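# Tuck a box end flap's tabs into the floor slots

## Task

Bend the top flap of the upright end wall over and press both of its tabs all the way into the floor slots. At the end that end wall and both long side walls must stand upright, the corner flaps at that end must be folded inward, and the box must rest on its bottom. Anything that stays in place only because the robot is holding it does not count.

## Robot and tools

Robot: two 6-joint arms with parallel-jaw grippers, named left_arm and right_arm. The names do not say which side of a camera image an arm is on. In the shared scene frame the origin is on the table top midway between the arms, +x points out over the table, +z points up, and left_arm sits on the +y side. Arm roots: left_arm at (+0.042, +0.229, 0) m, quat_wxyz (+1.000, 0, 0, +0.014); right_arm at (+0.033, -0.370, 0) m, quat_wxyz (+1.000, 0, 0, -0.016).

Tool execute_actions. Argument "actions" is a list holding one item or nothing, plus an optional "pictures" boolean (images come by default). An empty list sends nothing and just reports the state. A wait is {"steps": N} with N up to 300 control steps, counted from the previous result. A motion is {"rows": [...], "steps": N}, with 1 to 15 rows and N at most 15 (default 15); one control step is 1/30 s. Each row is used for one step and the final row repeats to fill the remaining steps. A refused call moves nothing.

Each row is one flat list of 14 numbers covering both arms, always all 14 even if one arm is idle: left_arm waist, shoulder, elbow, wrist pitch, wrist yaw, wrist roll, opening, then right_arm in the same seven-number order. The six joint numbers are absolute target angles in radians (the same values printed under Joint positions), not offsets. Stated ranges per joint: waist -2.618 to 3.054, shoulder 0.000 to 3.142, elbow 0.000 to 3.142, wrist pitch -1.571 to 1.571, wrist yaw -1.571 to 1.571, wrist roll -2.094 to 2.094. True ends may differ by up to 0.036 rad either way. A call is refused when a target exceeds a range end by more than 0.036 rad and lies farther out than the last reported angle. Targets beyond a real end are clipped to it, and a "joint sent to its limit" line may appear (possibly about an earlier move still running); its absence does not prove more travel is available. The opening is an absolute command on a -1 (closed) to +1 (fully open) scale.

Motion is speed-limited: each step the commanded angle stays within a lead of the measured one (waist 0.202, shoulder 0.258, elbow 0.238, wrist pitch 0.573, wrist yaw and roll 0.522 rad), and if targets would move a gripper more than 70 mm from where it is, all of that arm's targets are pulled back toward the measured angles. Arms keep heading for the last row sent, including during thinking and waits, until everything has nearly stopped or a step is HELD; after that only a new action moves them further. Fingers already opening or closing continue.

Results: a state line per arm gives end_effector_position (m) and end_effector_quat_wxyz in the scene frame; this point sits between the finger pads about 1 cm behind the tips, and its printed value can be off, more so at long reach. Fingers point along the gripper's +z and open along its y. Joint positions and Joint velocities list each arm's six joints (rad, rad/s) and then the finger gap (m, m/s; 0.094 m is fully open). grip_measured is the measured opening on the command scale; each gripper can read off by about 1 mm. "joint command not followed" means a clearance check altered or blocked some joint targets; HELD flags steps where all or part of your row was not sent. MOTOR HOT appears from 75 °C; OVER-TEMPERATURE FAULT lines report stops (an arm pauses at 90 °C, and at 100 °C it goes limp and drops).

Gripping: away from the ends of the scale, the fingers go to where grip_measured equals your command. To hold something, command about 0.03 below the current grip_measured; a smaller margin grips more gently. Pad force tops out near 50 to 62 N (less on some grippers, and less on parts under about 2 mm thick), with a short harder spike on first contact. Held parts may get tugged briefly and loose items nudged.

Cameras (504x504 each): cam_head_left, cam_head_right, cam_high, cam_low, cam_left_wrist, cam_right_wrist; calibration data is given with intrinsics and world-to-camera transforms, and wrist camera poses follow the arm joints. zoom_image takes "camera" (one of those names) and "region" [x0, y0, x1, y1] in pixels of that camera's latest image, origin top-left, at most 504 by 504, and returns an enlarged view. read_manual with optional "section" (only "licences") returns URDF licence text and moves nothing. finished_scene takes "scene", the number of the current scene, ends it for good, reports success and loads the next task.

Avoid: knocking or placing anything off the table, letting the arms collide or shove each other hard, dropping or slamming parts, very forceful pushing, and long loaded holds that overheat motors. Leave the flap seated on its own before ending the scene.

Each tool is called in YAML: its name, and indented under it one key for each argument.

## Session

execute_actions:
  actions: []

Scene clock: 0.00 s of 4500.00 s.
left_arm: end_effector_position=(+0.4282, +0.2471, +0.3928) grip_measured=-0.383 end_effector_quat_wxyz=(+0.692, -0.010, +0.722, +0.021) | right_arm: end_effector_position=(+0.4152, -0.3826, +0.4002) grip_measured=-0.390 end_effector_quat_wxyz=(+0.701, +0.010, +0.713, -0.019)
Joint positions: left_arm=[ 0.016  1.064  1.039 -0.016 -0.     0.017  0.029] | right_arm=[ 0.001  1.047  1.036 -0.007  0.011 -0.013  0.029]
Joint velocities: left_arm=[ 0.007 -0.007  0.012  0.007 -0.007  0.081  0.   ] | right_arm=[-0.002  0.002 -0.002 -0.022 -0.051  0.007  0.   ]
Motor temperatures (°C, as the motors report them): left_arm=[19 22 21 25 19 21] | right_arm=[20 23 22 20 20 20]

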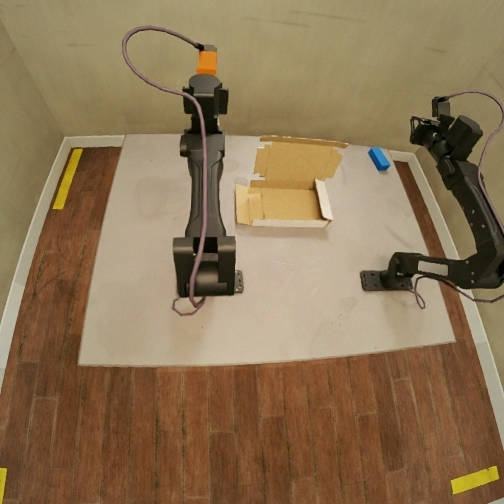

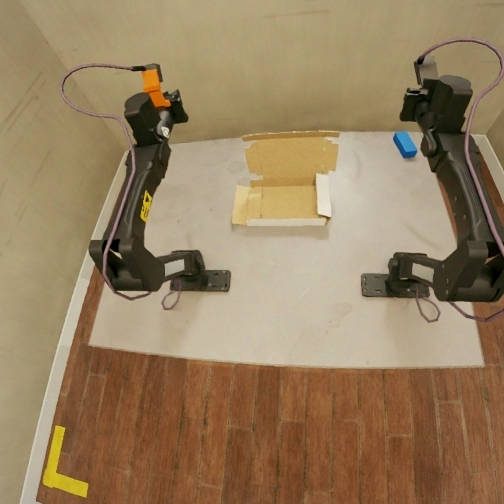

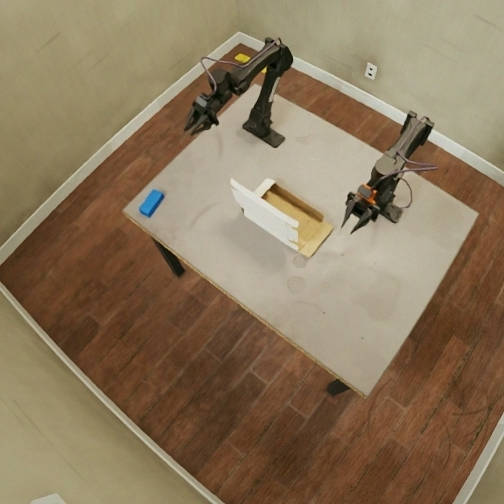

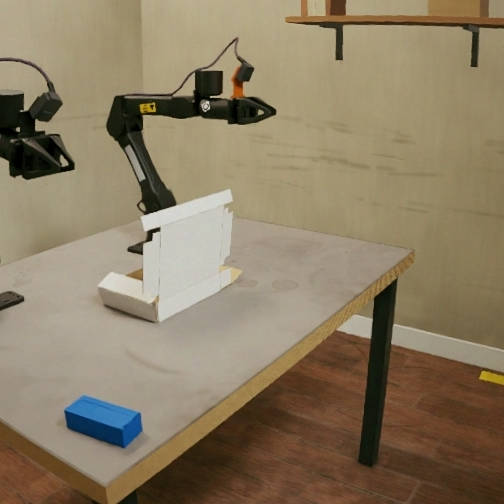

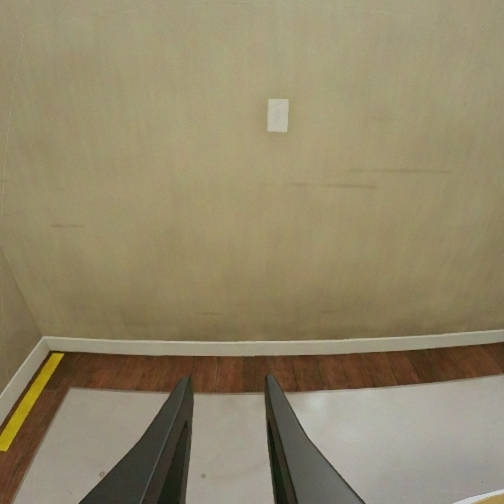

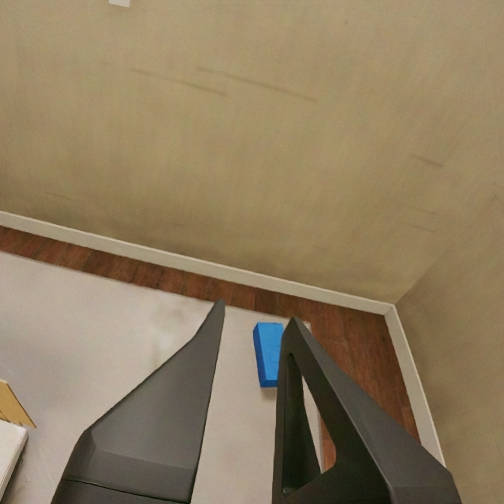

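execute_actions:
  actions:
    - {"rows":[[0.016,1.064,1.039,0,0,0,-0.4,0,1.77,1.55,-1.35,0,0.67,1]]}
  pictures: false

execute_actions:
  actions:
    - {"steps":40}
  pictures: false

execute_actions:
  actions:
    - {"rows":[[0.016,1.064,1.039,0,0,0,-0.4,0.68,1.77,1.55,-1.35,0,0.67,1]]}
  pictures: false

execute_actions:
  actions:
    - {"steps":30}

Scene clock: 10.87 s of 4500.00 s.
left_arm: end_effector_position=(+0.4283, +0.2471, +0.3974) grip_measured=-0.398 end_effector_quat_wxyz=(+0.699, -0.013, +0.715, +0.018) | right_arm: end_effector_position=(+0.4079, -0.3813, +0.1163) grip_measured=+1.000 end_effector_quat_wxyz=(+0.086, +0.311, +0.946, +0.022)
Joint positions: left_arm=[ 0.016  1.064  1.039  0.002 -0.     0.007  0.028] | right_arm=[ 0.001  1.797  1.498 -1.094  0.006  0.605  0.094]
Joint velocities: left_arm=[ 0.002  0.007  0.007 -0.051  0.022  0.037  0.   ] | right_arm=[-0.007  0.632 -0.007 -1.897 -0.081  0.418  0.   ]
Motor temperatures (°C, as the motors report them): left_arm=[19 23 22 28 19 21] | right_arm=[20 24 23 22 20 20]
Steps of this call (steps 1 to 90: nothing new was sent; then 7.37 s passed at rest; steps 91 to 105: all 15 steps of this action). Readings (joint positions):
91: left_arm=[0.016 1.064 1.039 -0.015 -0.000 0.015] | right_arm=[0.001 1.067 1.068 -0.072 0.010 0.047]
92: left_arm=[0.016 1.064 1.039 -0.012 -0.000 0.013] | right_arm=[0.001 1.117 1.138 -0.172 0.009 0.133]
94: left_arm=[0.016 1.064 1.039 -0.006 -0.000 0.011] | right_arm=[0.001 1.254 1.291 -0.350 0.008 0.301]
98: left_arm=[0.016 1.064 1.039 -0.001 -0.000 0.008] | right_arm=[0.001 1.511 1.476 -0.610 0.008 0.469]
105: the state above

Scene clock: 12.20 s of 4500.00 s.
left_arm: end_effector_position=(+0.4283, +0.2471, +0.3975) grip_measured=-0.398 end_effector_quat_wxyz=(+0.699, -0.013, +0.715, +0.017) | right_arm: end_effector_position=(+0.3513, -0.3793, +0.1176) grip_measured=+1.000 end_effector_quat_wxyz=(-0.024, +0.340, +0.940, -0.010)
Joint positions: left_arm=[ 0.016  1.064  1.039  0.002 -0.     0.006  0.028] | right_arm=[ 0.001  1.796  1.515 -1.341  0.004  0.663  0.094]
Joint velocities: left_arm=[ 0.002 -0.022 -0.017 -0.007  0.037  0.037  0.   ] | right_arm=[-0.012 -0.002 -0.007  0.007  0.037  0.007  0.   ]
Motor temperatures (°C, as the motors report them): left_arm=[19 23 22 29 19 21] | right_arm=[20 24 24 22 20 20]
Steps of this call (steps 1 to 30: the robot went on to your last target; steps 31 to 40: nothing new was sent). Readings (joint positions):
1: left_arm=[0.016 1.064 1.039 0.002 -0.000 0.007] | right_arm=[0.001 1.813 1.498 -1.149 0.005 0.617]
2: left_arm=[0.016 1.064 1.039 0.002 -0.000 0.007] | right_arm=[0.001 1.817 1.498 -1.191 0.005 0.626]
4: left_arm=[0.016 1.064 1.039 0.002 -0.000 0.006] | right_arm=[0.001 1.812 1.502 -1.252 0.005 0.640]
8: left_arm=[0.016 1.064 1.039 0.002 -0.000 0.006] | right_arm=[0.001 1.798 1.514 -1.310 0.005 0.654]
40: the state above
All arms were judged still, so your last target was given up. Only a new action makes them travel on or press farther. Fingers that are still opening or closing keep moving.

Scene clock: 12.70 s of 4500.00 s.
left_arm: end_effector_position=(+0.4283, +0.2471, +0.3975) grip_measured=-0.398 end_effector_quat_wxyz=(+0.699, -0.013, +0.715, +0.017) | right_arm: end_effector_position=(+0.2799, -0.1675, +0.1176) grip_measured=+1.000 end_effector_quat_wxyz=(-0.024, -0.004, +1.000, -0.008)
Joint positions: left_arm=[ 0.016  1.064  1.039  0.002 -0.     0.006  0.028] | right_arm=[ 0.706  1.796  1.515 -1.338 -0.018  0.666  0.094]
Joint velocities: left_arm=[ 0.007 -0.012 -0.017  0.081  0.066 -0.051  0.   ] | right_arm=[-0.227 -0.002 -0.002 -0.037  0.007 -0.11   0.   ]
Motor temperatures (°C, as the motors report them): left_arm=[19 23 22 29 19 21] | right_arm=[20 24 24 22 20 20]
Steps of this call (steps 1 to 15: all 15 steps of this action). Readings (joint positions):
1: left_arm=[0.016 1.064 1.039 0.002 -0.000 0.006] | right_arm=[0.020 1.796 1.515 -1.341 0.013 0.665]
2: left_arm=[0.016 1.064 1.039 0.002 -0.000 0.006] | right_arm=[0.060 1.796 1.515 -1.342 0.022 0.666]
4: left_arm=[0.016 1.064 1.039 0.002 -0.000 0.006] | right_arm=[0.190 1.796 1.515 -1.340 0.020 0.666]
8: left_arm=[0.016 1.064 1.039 0.002 -0.000 0.006] | right_arm=[0.481 1.796 1.515 -1.335 0.011 0.666]
15: the state above

Scene clock: 13.70 s of 4500.00 s.
left_arm: end_effector_position=(+0.4283, +0.2471, +0.3975) grip_measured=-0.398 end_effector_quat_wxyz=(+0.699, -0.013, +0.715, +0.017) | right_arm: end_effector_position=(+0.2848, -0.1752, +0.1176) grip_measured=+1.000 end_effector_quat_wxyz=(-0.023, +0.008, +1.000, -0.012)
Joint positions: left_arm=[ 0.016  1.064  1.039  0.002 -0.     0.006  0.028] | right_arm=[ 0.682  1.796  1.515 -1.342 -0.01   0.666  0.094]
Joint velocities: left_arm=[-0.007  0.012  0.037  0.022  0.022  0.022  0.001] | right_arm=[ 0.027  0.002 -0.002 -0.007  0.081 -0.022  0.   ]
Motor temperatures (°C, as the motors report them): left_arm=[19 23 22 29 19 21] | right_arm=[20 24 24 22 20 20]
Steps of this call (steps 1 to 30: the robot went on to your last target). Readings (joint positions):
1: left_arm=[0.016 1.064 1.039 0.002 -0.000 0.006] | right_arm=[0.698 1.796 1.515 -1.338 -0.016 0.666]
2: left_arm=[0.016 1.064 1.039 0.002 -0.000 0.006] | right_arm=[0.690 1.796 1.515 -1.339 -0.014 0.666]
4: left_arm=[0.016 1.064 1.039 0.002 -0.000 0.006] | right_arm=[0.683 1.796 1.515 -1.340 -0.011 0.666]
8: left_arm=[0.016 1.064 1.039 0.002 -0.000 0.006] | right_arm=[0.682 1.796 1.515 -1.341 -0.010 0.666]
30: the state above
All arms were judged still, so your last target was given up. Only a new action makes them travel on or press farther. Fingers that are still opening or closing keep moving.
camera_calibration (this result's frames):
cam_left_wrist: T_world_to_cam=[[-0.00946396, -0.999955, -0.000654743, 0.243722], [-0.499575, 0.00529537, -0.866255, 0.612181], [0.866219, -0.0078711, -0.499602, -0.068271], [0, 0, 0, 1]] pos_world=[0.367274, 0.239932, 0.496356]
cam_right_wrist: T_world_to_cam=[[0.267107, -0.963477, -0.0191134, -0.239443], [-0.775834, -0.226767, 0.588777, 0.149202], [-0.571607, -0.142438, -0.80807, 0.343339], [0, 0, 0, 1]] pos_world=[0.375969, -0.14796, 0.185019]

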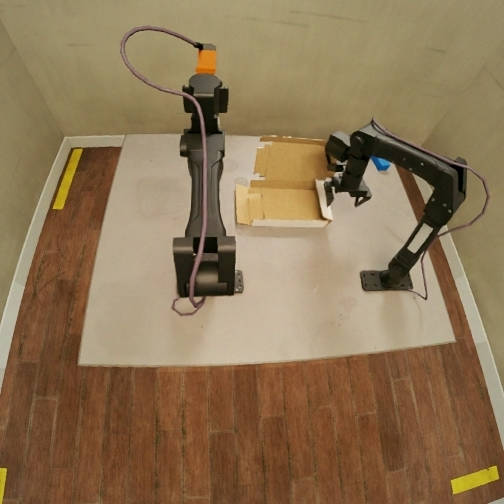

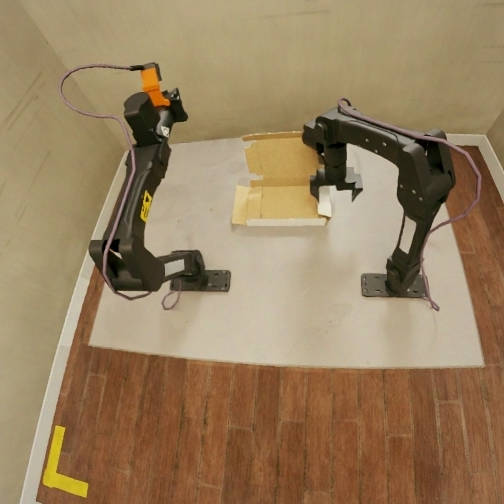

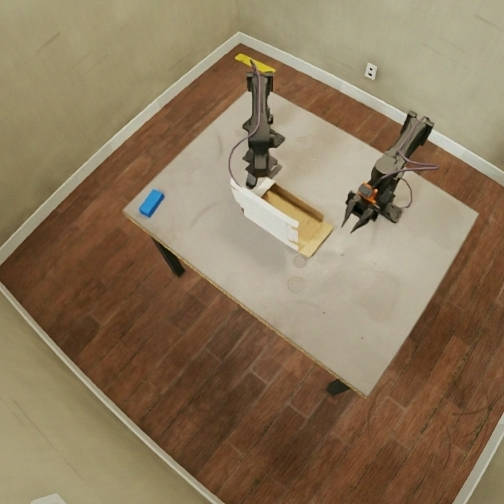

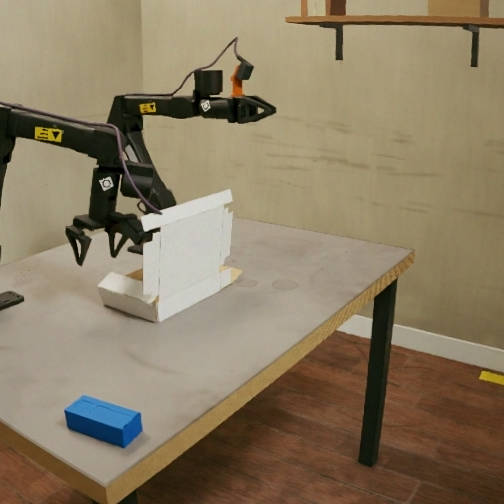

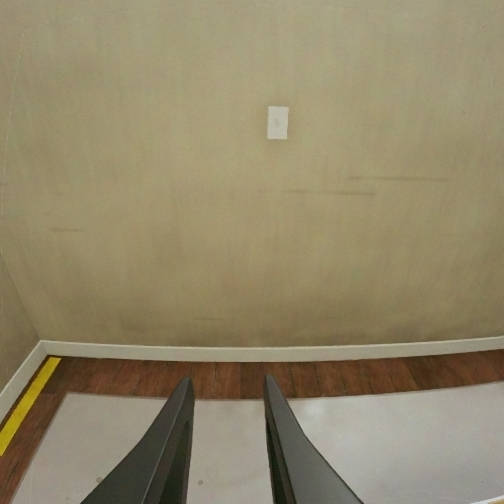

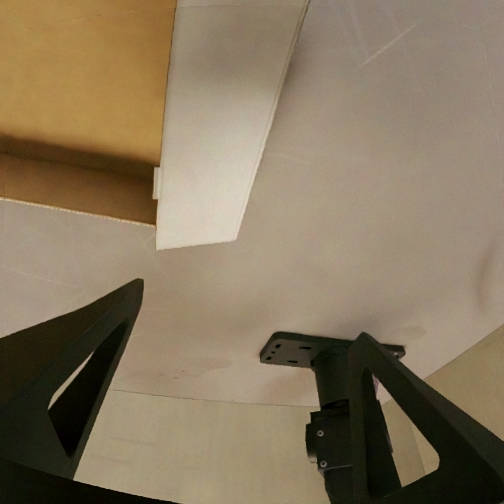

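execute_actions:
  actions:
    - {"rows":[[0.016,1.064,1.039,0,0,0,-0.4,0.621,1.754,1.48,-1.125,0,0.59,1]]}
  pictures: false

execute_actions:
  actions:
    - {"steps":20}
  pictures: false

execute_actions:
  actions:
    - {"rows":[[0.016,1.064,1.039,0,0,0,-0.4,0.621,1.79,1.305,-0.91,0,0.59,1]]}
  pictures: false

execute_actions:
  actions:
    - {"steps":20}

Scene clock: 42.00 s of 4500.00 s.
left_arm: end_effector_position=(+0.4283, +0.2471, +0.3975) grip_measured=-0.398 end_effector_quat_wxyz=(+0.699, -0.013, +0.715, +0.017) | right_arm: end_effector_position=(+0.3342, -0.1672, +0.1180) grip_measured=+1.000 end_effector_quat_wxyz=(+0.056, +0.006, +0.998, +0.041)
Joint positions: left_arm=[ 0.016  1.064  1.039  0.002 -0.     0.006  0.028] | right_arm=[ 0.619  1.787  1.498 -1.143 -0.005  0.599  0.094]
Joint velocities: left_arm=[ 0.007  0.002  0.012  0.022 -0.022  0.007  0.   ] | right_arm=[ 0.002 -0.007  0.007 -0.037  0.066 -0.007  0.   ]
Motor temperatures (°C, as the motors report them): left_arm=[19 23 24 33 19 21] | right_arm=[20 27 25 20 20 20]
Steps of this call (steps 1 to 90: nothing new was sent; then 24.80 s passed at rest; steps 91 to 105: all 15 steps of this action). Readings (joint positions):
91: left_arm=[0.016 1.064 1.039 0.002 -0.000 0.006] | right_arm=[0.677 1.794 1.511 -1.324 -0.011 0.657]
92: left_arm=[0.016 1.064 1.039 0.002 -0.000 0.006] | right_arm=[0.666 1.789 1.503 -1.288 -0.012 0.644]
94: left_arm=[0.016 1.064 1.039 0.002 -0.000 0.006] | right_arm=[0.638 1.788 1.498 -1.232 -0.010 0.627]
98: left_arm=[0.016 1.064 1.039 0.002 -0.000 0.006] | right_arm=[0.619 1.787 1.498 -1.171 -0.005 0.609]
105: the state above

Scene clock: 42.67 s of 4500.00 s.
left_arm: end_effector_position=(+0.4283, +0.2471, +0.3975) grip_measured=-0.398 end_effector_quat_wxyz=(+0.699, -0.013, +0.715, +0.017) | right_arm: end_effector_position=(+0.3353, -0.1665, +0.1181) grip_measured=+1.000 end_effector_quat_wxyz=(+0.058, +0.004, +0.997, +0.042)
Joint positions: left_arm=[ 0.016  1.064  1.039  0.002 -0.     0.006  0.028] | right_arm=[ 0.619  1.788  1.498 -1.138 -0.005  0.596  0.094]
Joint velocities: left_arm=[-0.017 -0.007  0.002 -0.11   0.066 -0.022  0.   ] | right_arm=[-0.022 -0.007 -0.002 -0.007  0.007 -0.007  0.   ]
Motor temperatures (°C, as the motors report them): left_arm=[19 23 24 33 19 21] | right_arm=[20 27 25 20 20 20]
Steps of this call (steps 1 to 15: the robot went on to your last target; steps 16 to 20: nothing new was sent). Readings (joint positions):
1: left_arm=[0.016 1.064 1.039 0.002 -0.000 0.006] | right_arm=[0.619 1.788 1.498 -1.142 -0.005 0.599]
2: left_arm=[0.016 1.064 1.039 0.002 -0.000 0.006] | right_arm=[0.619 1.787 1.498 -1.141 -0.005 0.598]
4: left_arm=[0.016 1.064 1.039 0.002 -0.000 0.006] | right_arm=[0.619 1.788 1.498 -1.140 -0.005 0.597]
8: left_arm=[0.016 1.064 1.039 0.002 -0.000 0.006] | right_arm=[0.619 1.788 1.498 -1.139 -0.005 0.597]
20: the state above
All arms were judged still, so your last target was given up. Only a new action makes them travel on or press farther. Fingers that are still opening or closing keep moving.

Scene clock: 43.17 s of 4500.00 s.
left_arm: end_effector_position=(+0.4283, +0.2471, +0.3975) grip_measured=-0.398 end_effector_quat_wxyz=(+0.699, -0.013, +0.715, +0.017) | right_arm: end_effector_position=(+0.3317, -0.1688, +0.0635) grip_measured=+1.000 end_effector_quat_wxyz=(+0.055, +0.004, +0.998, +0.041)
Joint positions: left_arm=[ 0.016  1.064  1.039  0.002 -0.     0.006  0.028] | right_arm=[ 0.619  1.809  1.306 -0.93  -0.006  0.596  0.094]
Joint velocities: left_arm=[ 0.002  0.007  0.002 -0.022 -0.022 -0.037 -0.   ] | right_arm=[-0.002 -0.007  0.002 -0.022  0.051 -0.125  0.   ]
Motor temperatures (°C, as the motors report them): left_arm=[19 23 24 33 19 21] | right_arm=[20 27 25 20 20 20]
Steps of this call (steps 1 to 15: all 15 steps of this action). Readings (joint positions):
1: left_arm=[0.016 1.064 1.039 0.002 -0.000 0.006] | right_arm=[0.619 1.783 1.473 -1.105 -0.005 0.596]
2: left_arm=[0.016 1.064 1.039 0.002 -0.000 0.006] | right_arm=[0.619 1.772 1.426 -1.054 -0.005 0.596]
4: left_arm=[0.016 1.064 1.039 0.002 -0.000 0.006] | right_arm=[0.619 1.780 1.351 -1.008 -0.005 0.596]
8: left_arm=[0.016 1.064 1.039 0.002 -0.000 0.006] | right_arm=[0.619 1.809 1.306 -0.969 -0.006 0.596]
15: the state above

Scene clock: 43.83 s of 4500.00 s.
left_arm: end_effector_position=(+0.4283, +0.2471, +0.3975) grip_measured=-0.398 end_effector_quat_wxyz=(+0.699, -0.013, +0.715, +0.017) | right_arm: end_effector_position=(+0.3331, -0.1678, +0.0637) grip_measured=+1.000 end_effector_quat_wxyz=(+0.058, +0.004, +0.997, +0.043)
Joint positions: left_arm=[ 0.016  1.064  1.039  0.002 -0.     0.006  0.028] | right_arm=[ 0.619  1.809  1.306 -0.923 -0.006  0.596  0.094]
Joint velocities: left_arm=[-0.002 -0.012 -0.002 -0.037  0.007  0.051  0.001] | right_arm=[-0.022 -0.012  0.017 -0.037 -0.037 -0.007  0.   ]
Motor temperatures (°C, as the motors report them): left_arm=[19 23 24 33 19 21] | right_arm=[20 27 25 20 20 20]
Steps of this call (steps 1 to 15: the robot went on to your last target; steps 16 to 20: nothing new was sent). Readings (joint positions):
1: left_arm=[0.016 1.064 1.039 0.002 -0.000 0.006] | right_arm=[0.619 1.809 1.306 -0.929 -0.006 0.596]
2: left_arm=[0.016 1.064 1.039 0.002 -0.000 0.006] | right_arm=[0.619 1.809 1.306 -0.928 -0.006 0.596]
4: left_arm=[0.016 1.064 1.039 0.002 -0.000 0.006] | right_arm=[0.619 1.809 1.306 -0.925 -0.006 0.596]
8: left_arm=[0.016 1.064 1.039 0.002 -0.000 0.006] | right_arm=[0.619 1.809 1.306 -0.924 -0.006 0.596]
20: the state above
All arms were judged still, so your last target was given up. Only a new action makes them travel on or press farther. Fingers that are still opening or closing keep moving.
camera_calibration (this result's frames):
cam_left_wrist: T_world_to_cam=[[-0.00946396, -0.999955, -0.000654743, 0.243722], [-0.499575, 0.00529537, -0.866255, 0.612181], [0.866219, -0.0078711, -0.499602, -0.068271], [0, 0, 0, 1]] pos_world=[0.367274, 0.239932, 0.496356]
cam_right_wrist: T_world_to_cam=[[0.282147, -0.95619, -0.0780648, -0.246351], [-0.857547, -0.287847, 0.426331, 0.247418], [-0.430124, -0.0533439, -0.901193, 0.302205], [0, 0, 0, 1]] pos_world=[0.411665, -0.148219, 0.147632]

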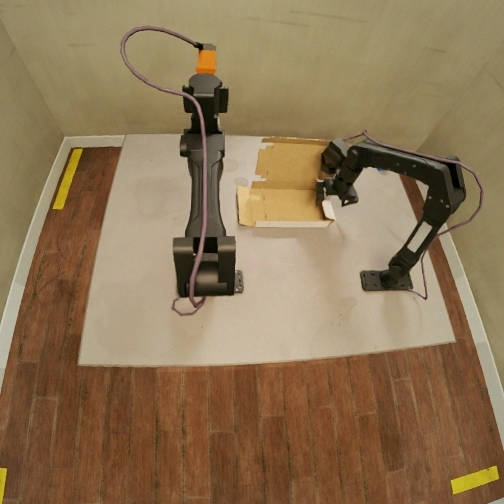

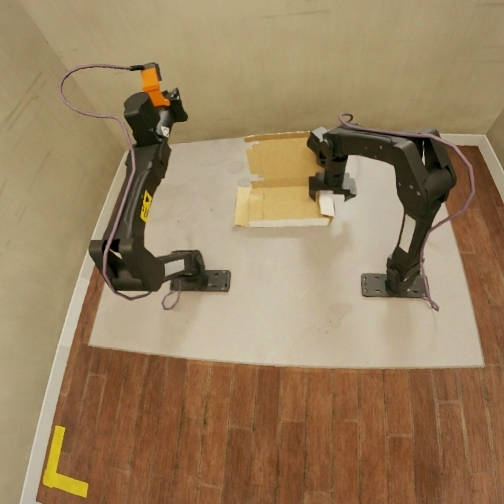

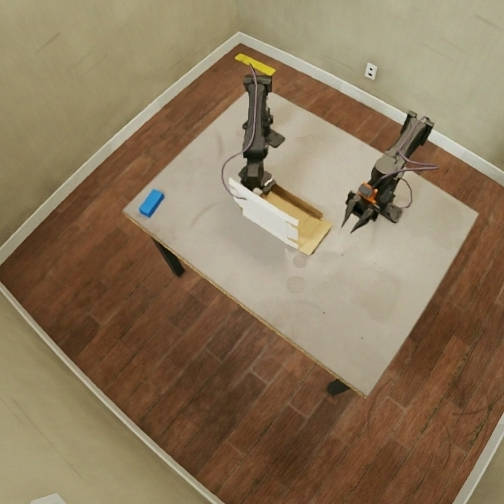

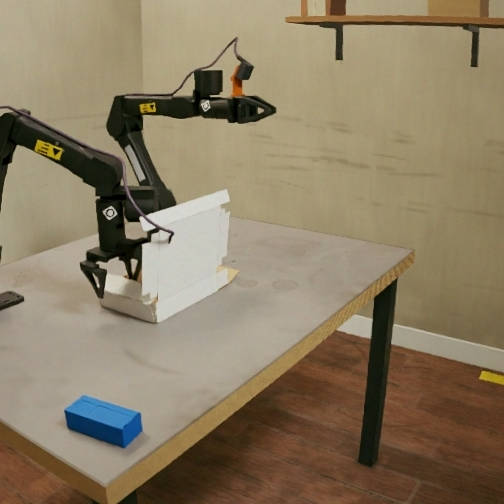

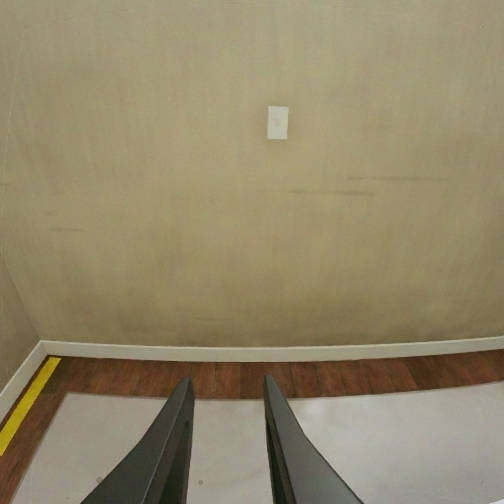

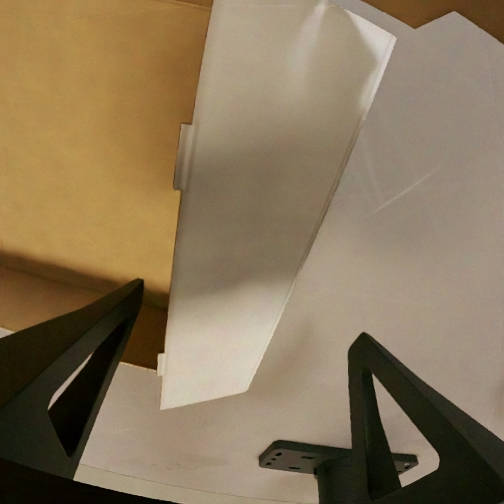

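execute_actions:
  actions:
    - {"rows":[[0.016,1.064,1.039,0,0,0,-0.4,0.621,1.74,1.48,-1.17,0,0.59,1]]}
  pictures: false

execute_actions:
  actions:
    - {"rows":[[0.016,1.064,1.039,0,0,0,-0.4,0.53,1.74,1.48,-1.17,0,0.5,1]]}
  pictures: false

execute_actions:
  actions:
    - {"rows":[[0.016,1.064,1.039,0,0,0,-0.4,0.53,1.78,1.305,-0.95,0,0.5,1]]}
  pictures: false

execute_actions:
  actions:
    - {"rows":[[0.016,1.064,1.039,0,0,0,-0.4,0.53,1.80,1.23,-0.85,0,0.5,1]]}
  pictures: false

execute_actions:
  actions:
    - {"steps":15}

Scene clock: 54.93 s of 4500.00 s.
left_arm: end_effector_position=(+0.4283, +0.2471, +0.3975) grip_measured=-0.398 end_effector_quat_wxyz=(+0.699, -0.013, +0.715, +0.017) | right_arm: end_effector_position=(+0.3232, -0.1744, +0.1200) grip_measured=+1.000 end_effector_quat_wxyz=(+0.052, +0.004, +0.998, +0.038)
Joint positions: left_arm=[ 0.016  1.064  1.039  0.002 -0.     0.006  0.028] | right_arm=[ 0.619  1.746  1.458 -1.154 -0.006  0.596  0.094]
Joint velocities: left_arm=[-0.007  0.012 -0.002 -0.037 -0.066 -0.022  0.   ] | right_arm=[-0.002 -0.007 -0.017 -0.11  -0.051 -0.066  0.   ]
Motor temperatures (°C, as the motors report them): left_arm=[19 23 24 34 19 21] | right_arm=[20 27 24 20 20 20]
Steps of this call (steps 1 to 90: nothing new was sent; then 7.60 s passed at rest; steps 91 to 105: all 15 steps of this action). Readings (joint positions):
91: left_arm=[0.016 1.064 1.039 0.002 -0.000 0.006] | right_arm=[0.619 1.809 1.325 -0.954 -0.006 0.596]
92: left_arm=[0.016 1.064 1.039 0.002 -0.000 0.006] | right_arm=[0.619 1.812 1.358 -1.005 -0.006 0.596]
94: left_arm=[0.016 1.064 1.039 0.002 -0.000 0.006] | right_arm=[0.619 1.793 1.418 -1.061 -0.006 0.596]
98: left_arm=[0.016 1.064 1.039 0.002 -0.000 0.006] | right_arm=[0.619 1.748 1.458 -1.112 -0.006 0.596]
105: the state above

Scene clock: 55.43 s of 4500.00 s.
left_arm: end_effector_position=(+0.4283, +0.2471, +0.3975) grip_measured=-0.398 end_effector_quat_wxyz=(+0.699, -0.013, +0.715, +0.017) | right_arm: end_effector_position=(+0.3389, -0.2041, +0.1198) grip_measured=+1.000 end_effector_quat_wxyz=(+0.052, +0.008, +0.998, +0.030)
Joint positions: left_arm=[ 0.016  1.064  1.039  0.002 -0.     0.006  0.028] | right_arm=[ 0.525  1.746  1.458 -1.162 -0.002  0.51   0.094]
Joint velocities: left_arm=[-0.012  0.002  0.002  0.007 -0.037 -0.022 -0.   ] | right_arm=[ 0.002 -0.002  0.012 -0.066  0.007 -0.022  0.   ]
Motor temperatures (°C, as the motors report them): left_arm=[19 23 24 34 19 21] | right_arm=[20 27 24 20 20 20]
Steps of this call (steps 1 to 15: all 15 steps of this action). Readings (joint positions):
1: left_arm=[0.016 1.064 1.039 0.002 -0.000 0.006] | right_arm=[0.611 1.746 1.458 -1.156 -0.009 0.583]
2: left_arm=[0.016 1.064 1.039 0.002 -0.000 0.006] | right_arm=[0.595 1.746 1.458 -1.157 -0.012 0.567]
4: left_arm=[0.016 1.064 1.039 0.002 -0.000 0.006] | right_arm=[0.552 1.746 1.458 -1.158 -0.009 0.545]
8: left_arm=[0.016 1.064 1.039 0.002 -0.000 0.006] | right_arm=[0.524 1.746 1.458 -1.161 -0.002 0.523]
15: the state above

Scene clock: 55.93 s of 4500.00 s.
left_arm: end_effector_position=(+0.4283, +0.2471, +0.3975) grip_measured=-0.398 end_effector_quat_wxyz=(+0.699, -0.013, +0.715, +0.017) | right_arm: end_effector_position=(+0.3424, -0.2020, +0.0686) grip_measured=+1.000 end_effector_quat_wxyz=(+0.050, +0.006, +0.998, +0.029)
Joint positions: left_arm=[ 0.016  1.064  1.039  0.002 -0.     0.006  0.028] | right_arm=[ 0.525  1.794  1.311 -0.973 -0.003  0.506  0.094]
Joint velocities: left_arm=[-0.012 -0.012  0.007 -0.066 -0.066  0.037  0.   ] | right_arm=[-0.012 -0.017 -0.022  0.051  0.051 -0.037  0.   ]
Motor temperatures (°C, as the motors report them): left_arm=[19 23 24 34 19 21] | right_arm=[20 27 24 20 20 20]
Steps of this call (steps 1 to 15: all 15 steps of this action). Readings (joint positions):
1: left_arm=[0.016 1.064 1.039 0.002 -0.000 0.006] | right_arm=[0.525 1.745 1.439 -1.136 -0.002 0.509]
2: left_arm=[0.016 1.064 1.039 0.002 -0.000 0.006] | right_arm=[0.525 1.741 1.406 -1.093 -0.002 0.508]
4: left_arm=[0.016 1.064 1.039 0.002 -0.000 0.006] | right_arm=[0.525 1.759 1.347 -1.045 -0.002 0.508]
8: left_arm=[0.016 1.064 1.039 0.002 -0.000 0.006] | right_arm=[0.525 1.794 1.311 -1.007 -0.003 0.506]
15: the state above

Scene clock: 56.43 s of 4500.00 s.
left_arm: end_effector_position=(+0.4283, +0.2471, +0.3975) grip_measured=-0.398 end_effector_quat_wxyz=(+0.699, -0.013, +0.715, +0.017) | right_arm: end_effector_position=(+0.3486, -0.1967, +0.0577) grip_measured=+1.000 end_effector_quat_wxyz=(+0.069, +0.005, +0.997, +0.045)
Joint positions: left_arm=[ 0.016  1.064  1.039  0.002 -0.     0.006  0.028] | right_arm=[ 0.525  1.793  1.257 -0.872 -0.013  0.504  0.094]
Joint velocities: left_arm=[-0.002 -0.007 -0.017 -0.037 -0.037 -0.007  0.001] | right_arm=[ 0.002  0.002 -0.002  0.007  0.022  0.051  0.   ]
Motor temperatures (°C, as the motors report them): left_arm=[19 23 24 34 19 21] | right_arm=[20 27 24 20 20 20]
Steps of this call (steps 1 to 15: all 15 steps of this action). Readings (joint positions):
1: left_arm=[0.016 1.064 1.039 0.002 -0.000 0.006] | right_arm=[0.525 1.794 1.303 -0.958 -0.003 0.506]
2: left_arm=[0.016 1.064 1.039 0.002 -0.000 0.006] | right_arm=[0.525 1.793 1.289 -0.936 -0.006 0.505]
4: left_arm=[0.016 1.064 1.039 0.002 -0.000 0.006] | right_arm=[0.525 1.793 1.266 -0.904 -0.011 0.505]
8: left_arm=[0.016 1.064 1.039 0.002 -0.000 0.006] | right_arm=[0.525 1.793 1.257 -0.887 -0.013 0.504]
15: the state above

Scene clock: 56.93 s of 4500.00 s.
left_arm: end_effector_position=(+0.4283, +0.2471, +0.3975) grip_measured=-0.398 end_effector_quat_wxyz=(+0.699, -0.013, +0.715, +0.017) | right_arm: end_effector_position=(+0.3493, -0.1964, +0.0578) grip_measured=+1.000 end_effector_quat_wxyz=(+0.070, +0.005, +0.997, +0.045)
Joint positions: left_arm=[ 0.016  1.064  1.039  0.002 -0.     0.006  0.028] | right_arm=[ 0.525  1.793  1.257 -0.869 -0.013  0.504  0.094]
Joint velocities: left_arm=[-0.002 -0.012  0.002  0.007 -0.022 -0.022 -0.001] | right_arm=[-0.002 -0.012  0.007  0.022  0.066 -0.007  0.   ]
Motor temperatures (°C, as the motors report them): left_arm=[19 23 24 34 19 21] | right_arm=[20 27 24 20 20 20]
Steps of this call (steps 1 to 15: the robot went on to your last target). Readings (joint positions):
1: left_arm=[0.016 1.064 1.039 0.002 -0.000 0.006] | right_arm=[0.525 1.793 1.257 -0.872 -0.013 0.504]
2: left_arm=[0.016 1.064 1.039 0.002 -0.000 0.006] | right_arm=[0.525 1.793 1.257 -0.871 -0.013 0.504]
4: left_arm=[0.016 1.064 1.039 0.002 -0.000 0.006] | right_arm=[0.525 1.793 1.257 -0.870 -0.013 0.504]
8: left_arm=[0.016 1.064 1.039 0.002 -0.000 0.006] | right_arm=[0.525 1.793 1.257 -0.869 -0.013 0.504]
15: the state above
All arms were judged still, so your last target was given up. Only a new action makes them travel on or press farther. Fingers that are still opening or closing keep moving.
camera_calibration (this result's frames):
cam_left_wrist: T_world_to_cam=[[-0.00946396, -0.999955, -0.000654743, 0.243722], [-0.499575, 0.00529537, -0.866255, 0.612181], [0.866219, -0.0078711, -0.499602, -0.068271], [0, 0, 0, 1]] pos_world=[0.367274, 0.239932, 0.496356]
cam_right_wrist: T_world_to_cam=[[0.281709, -0.956445, -0.0765078, -0.278646], [-0.867855, -0.287998, 0.404826, 0.260372], [-0.409228, -0.0476454, -0.911187, 0.296664], [0, 0, 0, 1]] pos_world=[0.425866, -0.177388, 0.143592]

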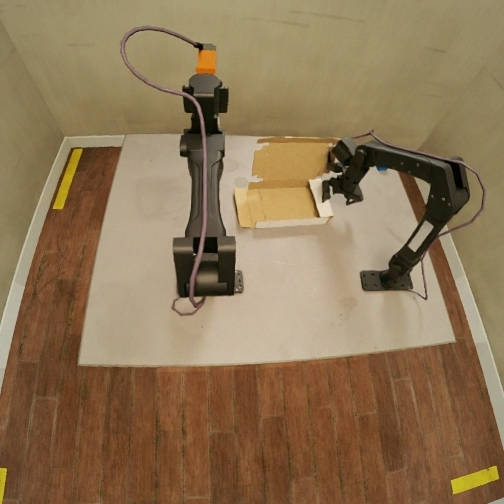

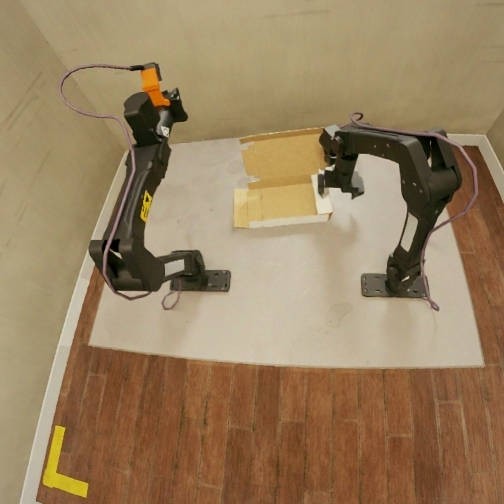

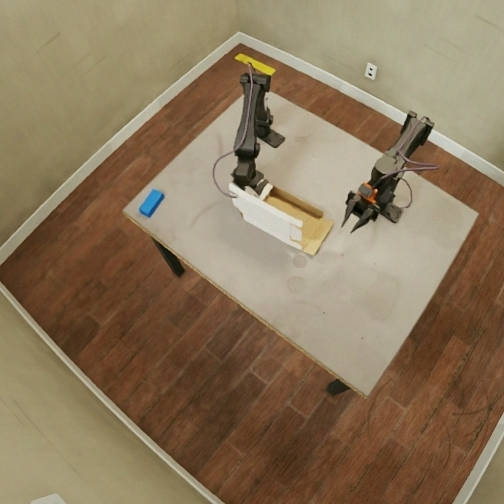

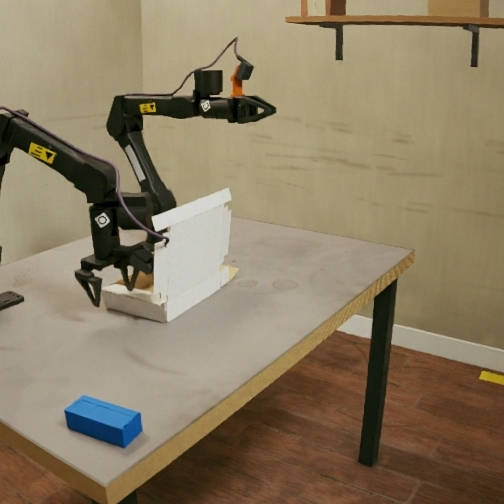

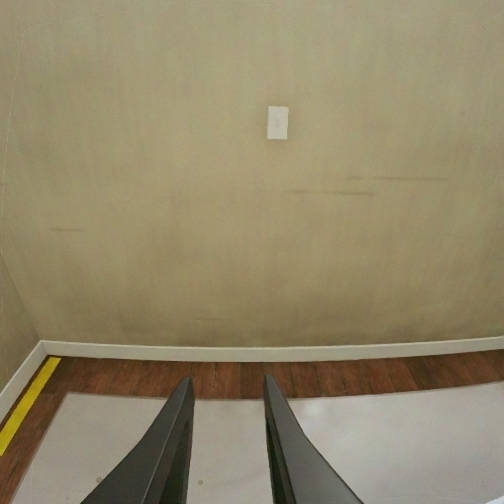

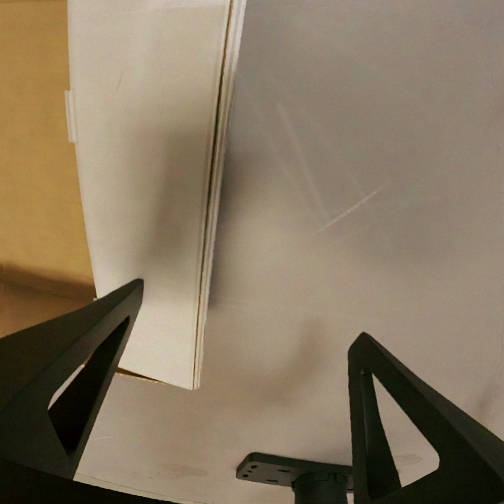

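execute_actions:
  actions:
    - {"rows":[[0.016,1.064,1.039,0,0,0,-0.4,0.57,1.80,1.25,-0.89,0,0.46,1]]}
  pictures: false

execute_actions:
  actions:
    - {"rows":[[0.016,1.064,1.039,0,0,0,-0.4,0.57,1.82,1.17,-0.80,0,0.46,1]]}
  pictures: false

execute_actions:
  actions:
    - {"steps":15}

Scene clock: 67.40 s of 4500.00 s.
left_arm: end_effector_position=(+0.4283, +0.2471, +0.3975) grip_measured=-0.398 end_effector_quat_wxyz=(+0.699, -0.013, +0.715, +0.017) | right_arm: end_effector_position=(+0.3414, -0.1847, +0.0576) grip_measured=+1.000 end_effector_quat_wxyz=(+0.069, -0.032, +0.996, +0.043)
Joint positions: left_arm=[ 0.016  1.064  1.039  0.002 -0.     0.006  0.028] | right_arm=[ 0.566  1.793  1.257 -0.873 -0.008  0.471  0.094]
Joint velocities: left_arm=[ 0.002  0.017 -0.012 -0.051 -0.066 -0.022  0.   ] | right_arm=[-0.012  0.002 -0.007 -0.037 -0.007  0.022  0.   ]
Motor temperatures (°C, as the motors report them): left_arm=[19 23 24 35 19 21] | right_arm=[20 27 24 20 20 20]
Steps of this call (steps 1 to 90: nothing new was sent; then 6.97 s passed at rest; steps 91 to 105: all 15 steps of this action). Readings (joint positions):
91: left_arm=[0.016 1.064 1.039 0.002 -0.000 0.006] | right_arm=[0.528 1.793 1.257 -0.870 -0.011 0.500]
92: left_arm=[0.016 1.064 1.039 0.002 -0.000 0.006] | right_arm=[0.535 1.793 1.257 -0.870 -0.008 0.494]
94: left_arm=[0.016 1.064 1.039 0.002 -0.000 0.006] | right_arm=[0.554 1.793 1.257 -0.872 -0.008 0.484]
98: left_arm=[0.016 1.064 1.039 0.002 -0.000 0.006] | right_arm=[0.566 1.793 1.257 -0.873 -0.008 0.475]
105: the state above

Scene clock: 67.90 s of 4500.00 s.
left_arm: end_effector_position=(+0.4283, +0.2471, +0.3975) grip_measured=-0.398 end_effector_quat_wxyz=(+0.699, -0.013, +0.715, +0.017) | right_arm: end_effector_position=(+0.3418, -0.1810, +0.0480) grip_measured=+1.000 end_effector_quat_wxyz=(+0.075, -0.035, +0.995, +0.056)
Joint positions: left_arm=[ 0.016  1.064  1.039  0.002 -0.     0.006  0.028] | right_arm=[ 0.566  1.793  1.213 -0.805 -0.025  0.467  0.094]
Joint velocities: left_arm=[ 0.007 -0.007 -0.012 -0.051 -0.022  0.007  0.001] | right_arm=[ 0.012 -0.012  0.022  0.007  0.125 -0.022  0.   ]
Motor temperatures (°C, as the motors report them): left_arm=[19 23 24 35 19 21] | right_arm=[20 27 24 20 20 20]
Steps of this call (steps 1 to 15: all 15 steps of this action). Readings (joint positions):
1: left_arm=[0.016 1.064 1.039 0.002 -0.000 0.006] | right_arm=[0.566 1.793 1.250 -0.863 -0.008 0.470]
2: left_arm=[0.016 1.064 1.039 0.002 -0.000 0.006] | right_arm=[0.566 1.793 1.238 -0.847 -0.009 0.470]
4: left_arm=[0.016 1.064 1.039 0.002 -0.000 0.006] | right_arm=[0.566 1.793 1.223 -0.823 -0.017 0.470]
8: left_arm=[0.016 1.064 1.039 0.002 -0.000 0.006] | right_arm=[0.566 1.793 1.215 -0.810 -0.022 0.468]
15: the state above

Scene clock: 68.40 s of 4500.00 s.
left_arm: end_effector_position=(+0.4283, +0.2471, +0.3975) grip_measured=-0.398 end_effector_quat_wxyz=(+0.699, -0.013, +0.715, +0.017) | right_arm: end_effector_position=(+0.3419, -0.1809, +0.0480) grip_measured=+1.000 end_effector_quat_wxyz=(+0.076, -0.035, +0.995, +0.056)
Joint positions: left_arm=[ 0.016  1.064  1.039  0.002 -0.     0.006  0.028] | right_arm=[ 0.566  1.793  1.213 -0.805 -0.025  0.467  0.094]
Joint velocities: left_arm=[-0.002 -0.022  0.007 -0.081 -0.037 -0.007 -0.   ] | right_arm=[-0.002 -0.012 -0.007 -0.022 -0.022  0.007  0.   ]
Motor temperatures (°C, as the motors report them): left_arm=[19 23 24 35 19 21] | right_arm=[20 27 24 20 20 20]
Steps of this call (steps 1 to 15: the robot went on to your last target). Readings (joint positions):
1: left_arm=[0.016 1.064 1.039 0.002 -0.000 0.006] | right_arm=[0.566 1.793 1.213 -0.805 -0.025 0.467]
2: left_arm=[0.016 1.064 1.039 0.002 -0.000 0.006] | right_arm=[0.566 1.793 1.213 -0.805 -0.025 0.467]
4: left_arm=[0.016 1.064 1.039 0.002 -0.000 0.006] | right_arm=[0.566 1.793 1.213 -0.805 -0.025 0.467]
8: left_arm=[0.016 1.064 1.039 0.002 -0.000 0.006] | right_arm=[0.566 1.793 1.213 -0.805 -0.025 0.467]
15: the state above
All arms were judged still, so your last target was given up. Only a new action makes them travel on or press farther. Fingers that are still opening or closing keep moving.
camera_calibration (this result's frames):
cam_left_wrist: T_world_to_cam=[[-0.00946396, -0.999955, -0.000654743, 0.243722], [-0.499575, 0.00529537, -0.866255, 0.612181], [0.866219, -0.0078711, -0.499602, -0.068271], [0, 0, 0, 1]] pos_world=[0.367274, 0.239932, 0.496356]
cam_right_wrist: T_world_to_cam=[[0.358606, -0.929518, -0.0860162, -0.283468], [-0.847692, -0.362849, 0.386988, 0.242791], [-0.390923, -0.0658608, -0.918064, 0.276226], [0, 0, 0, 1]] pos_world=[0.415448, -0.1572, 0.135253]

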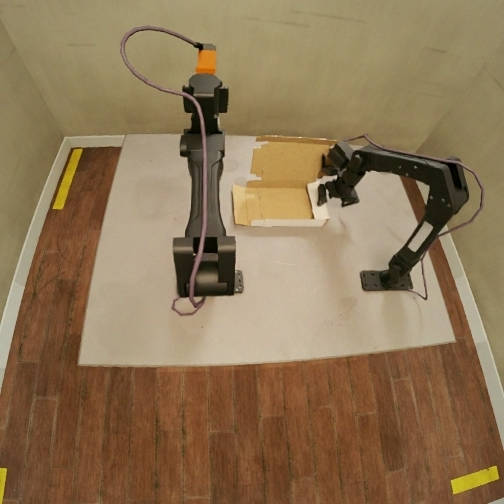

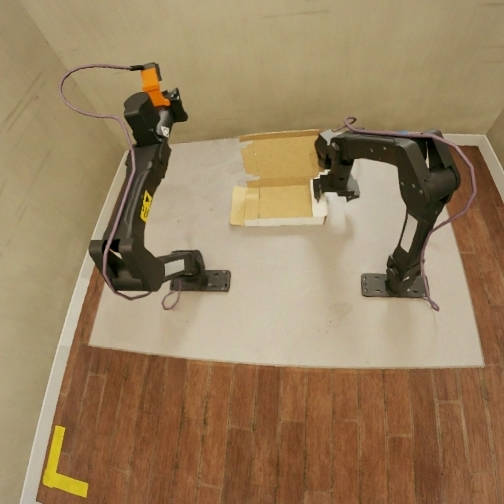

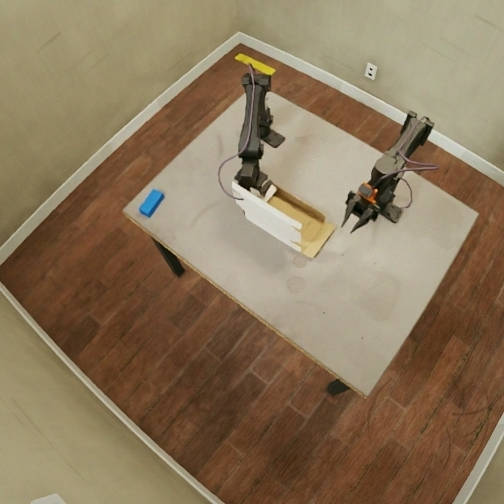

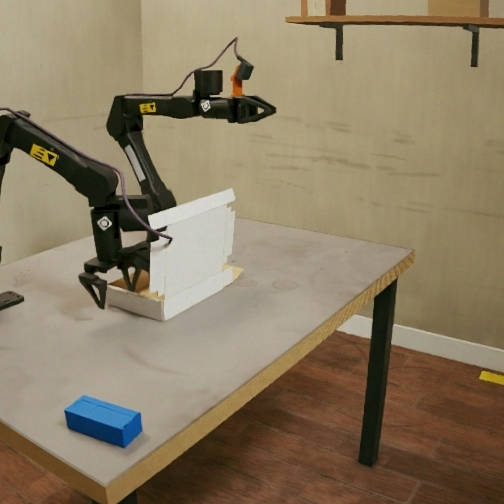

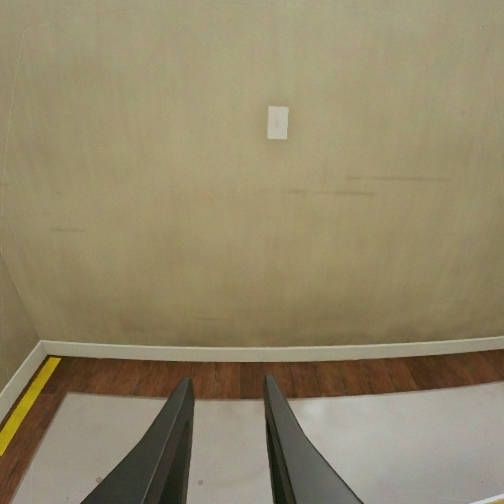

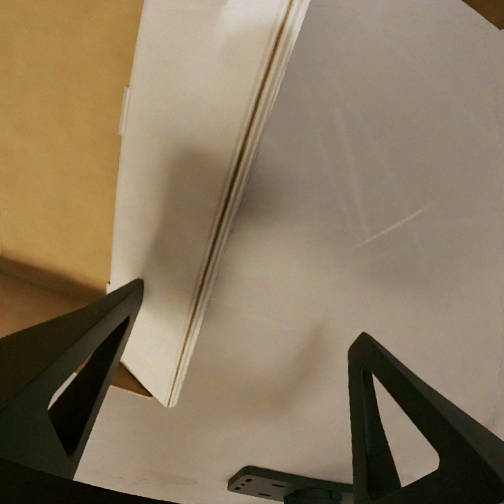

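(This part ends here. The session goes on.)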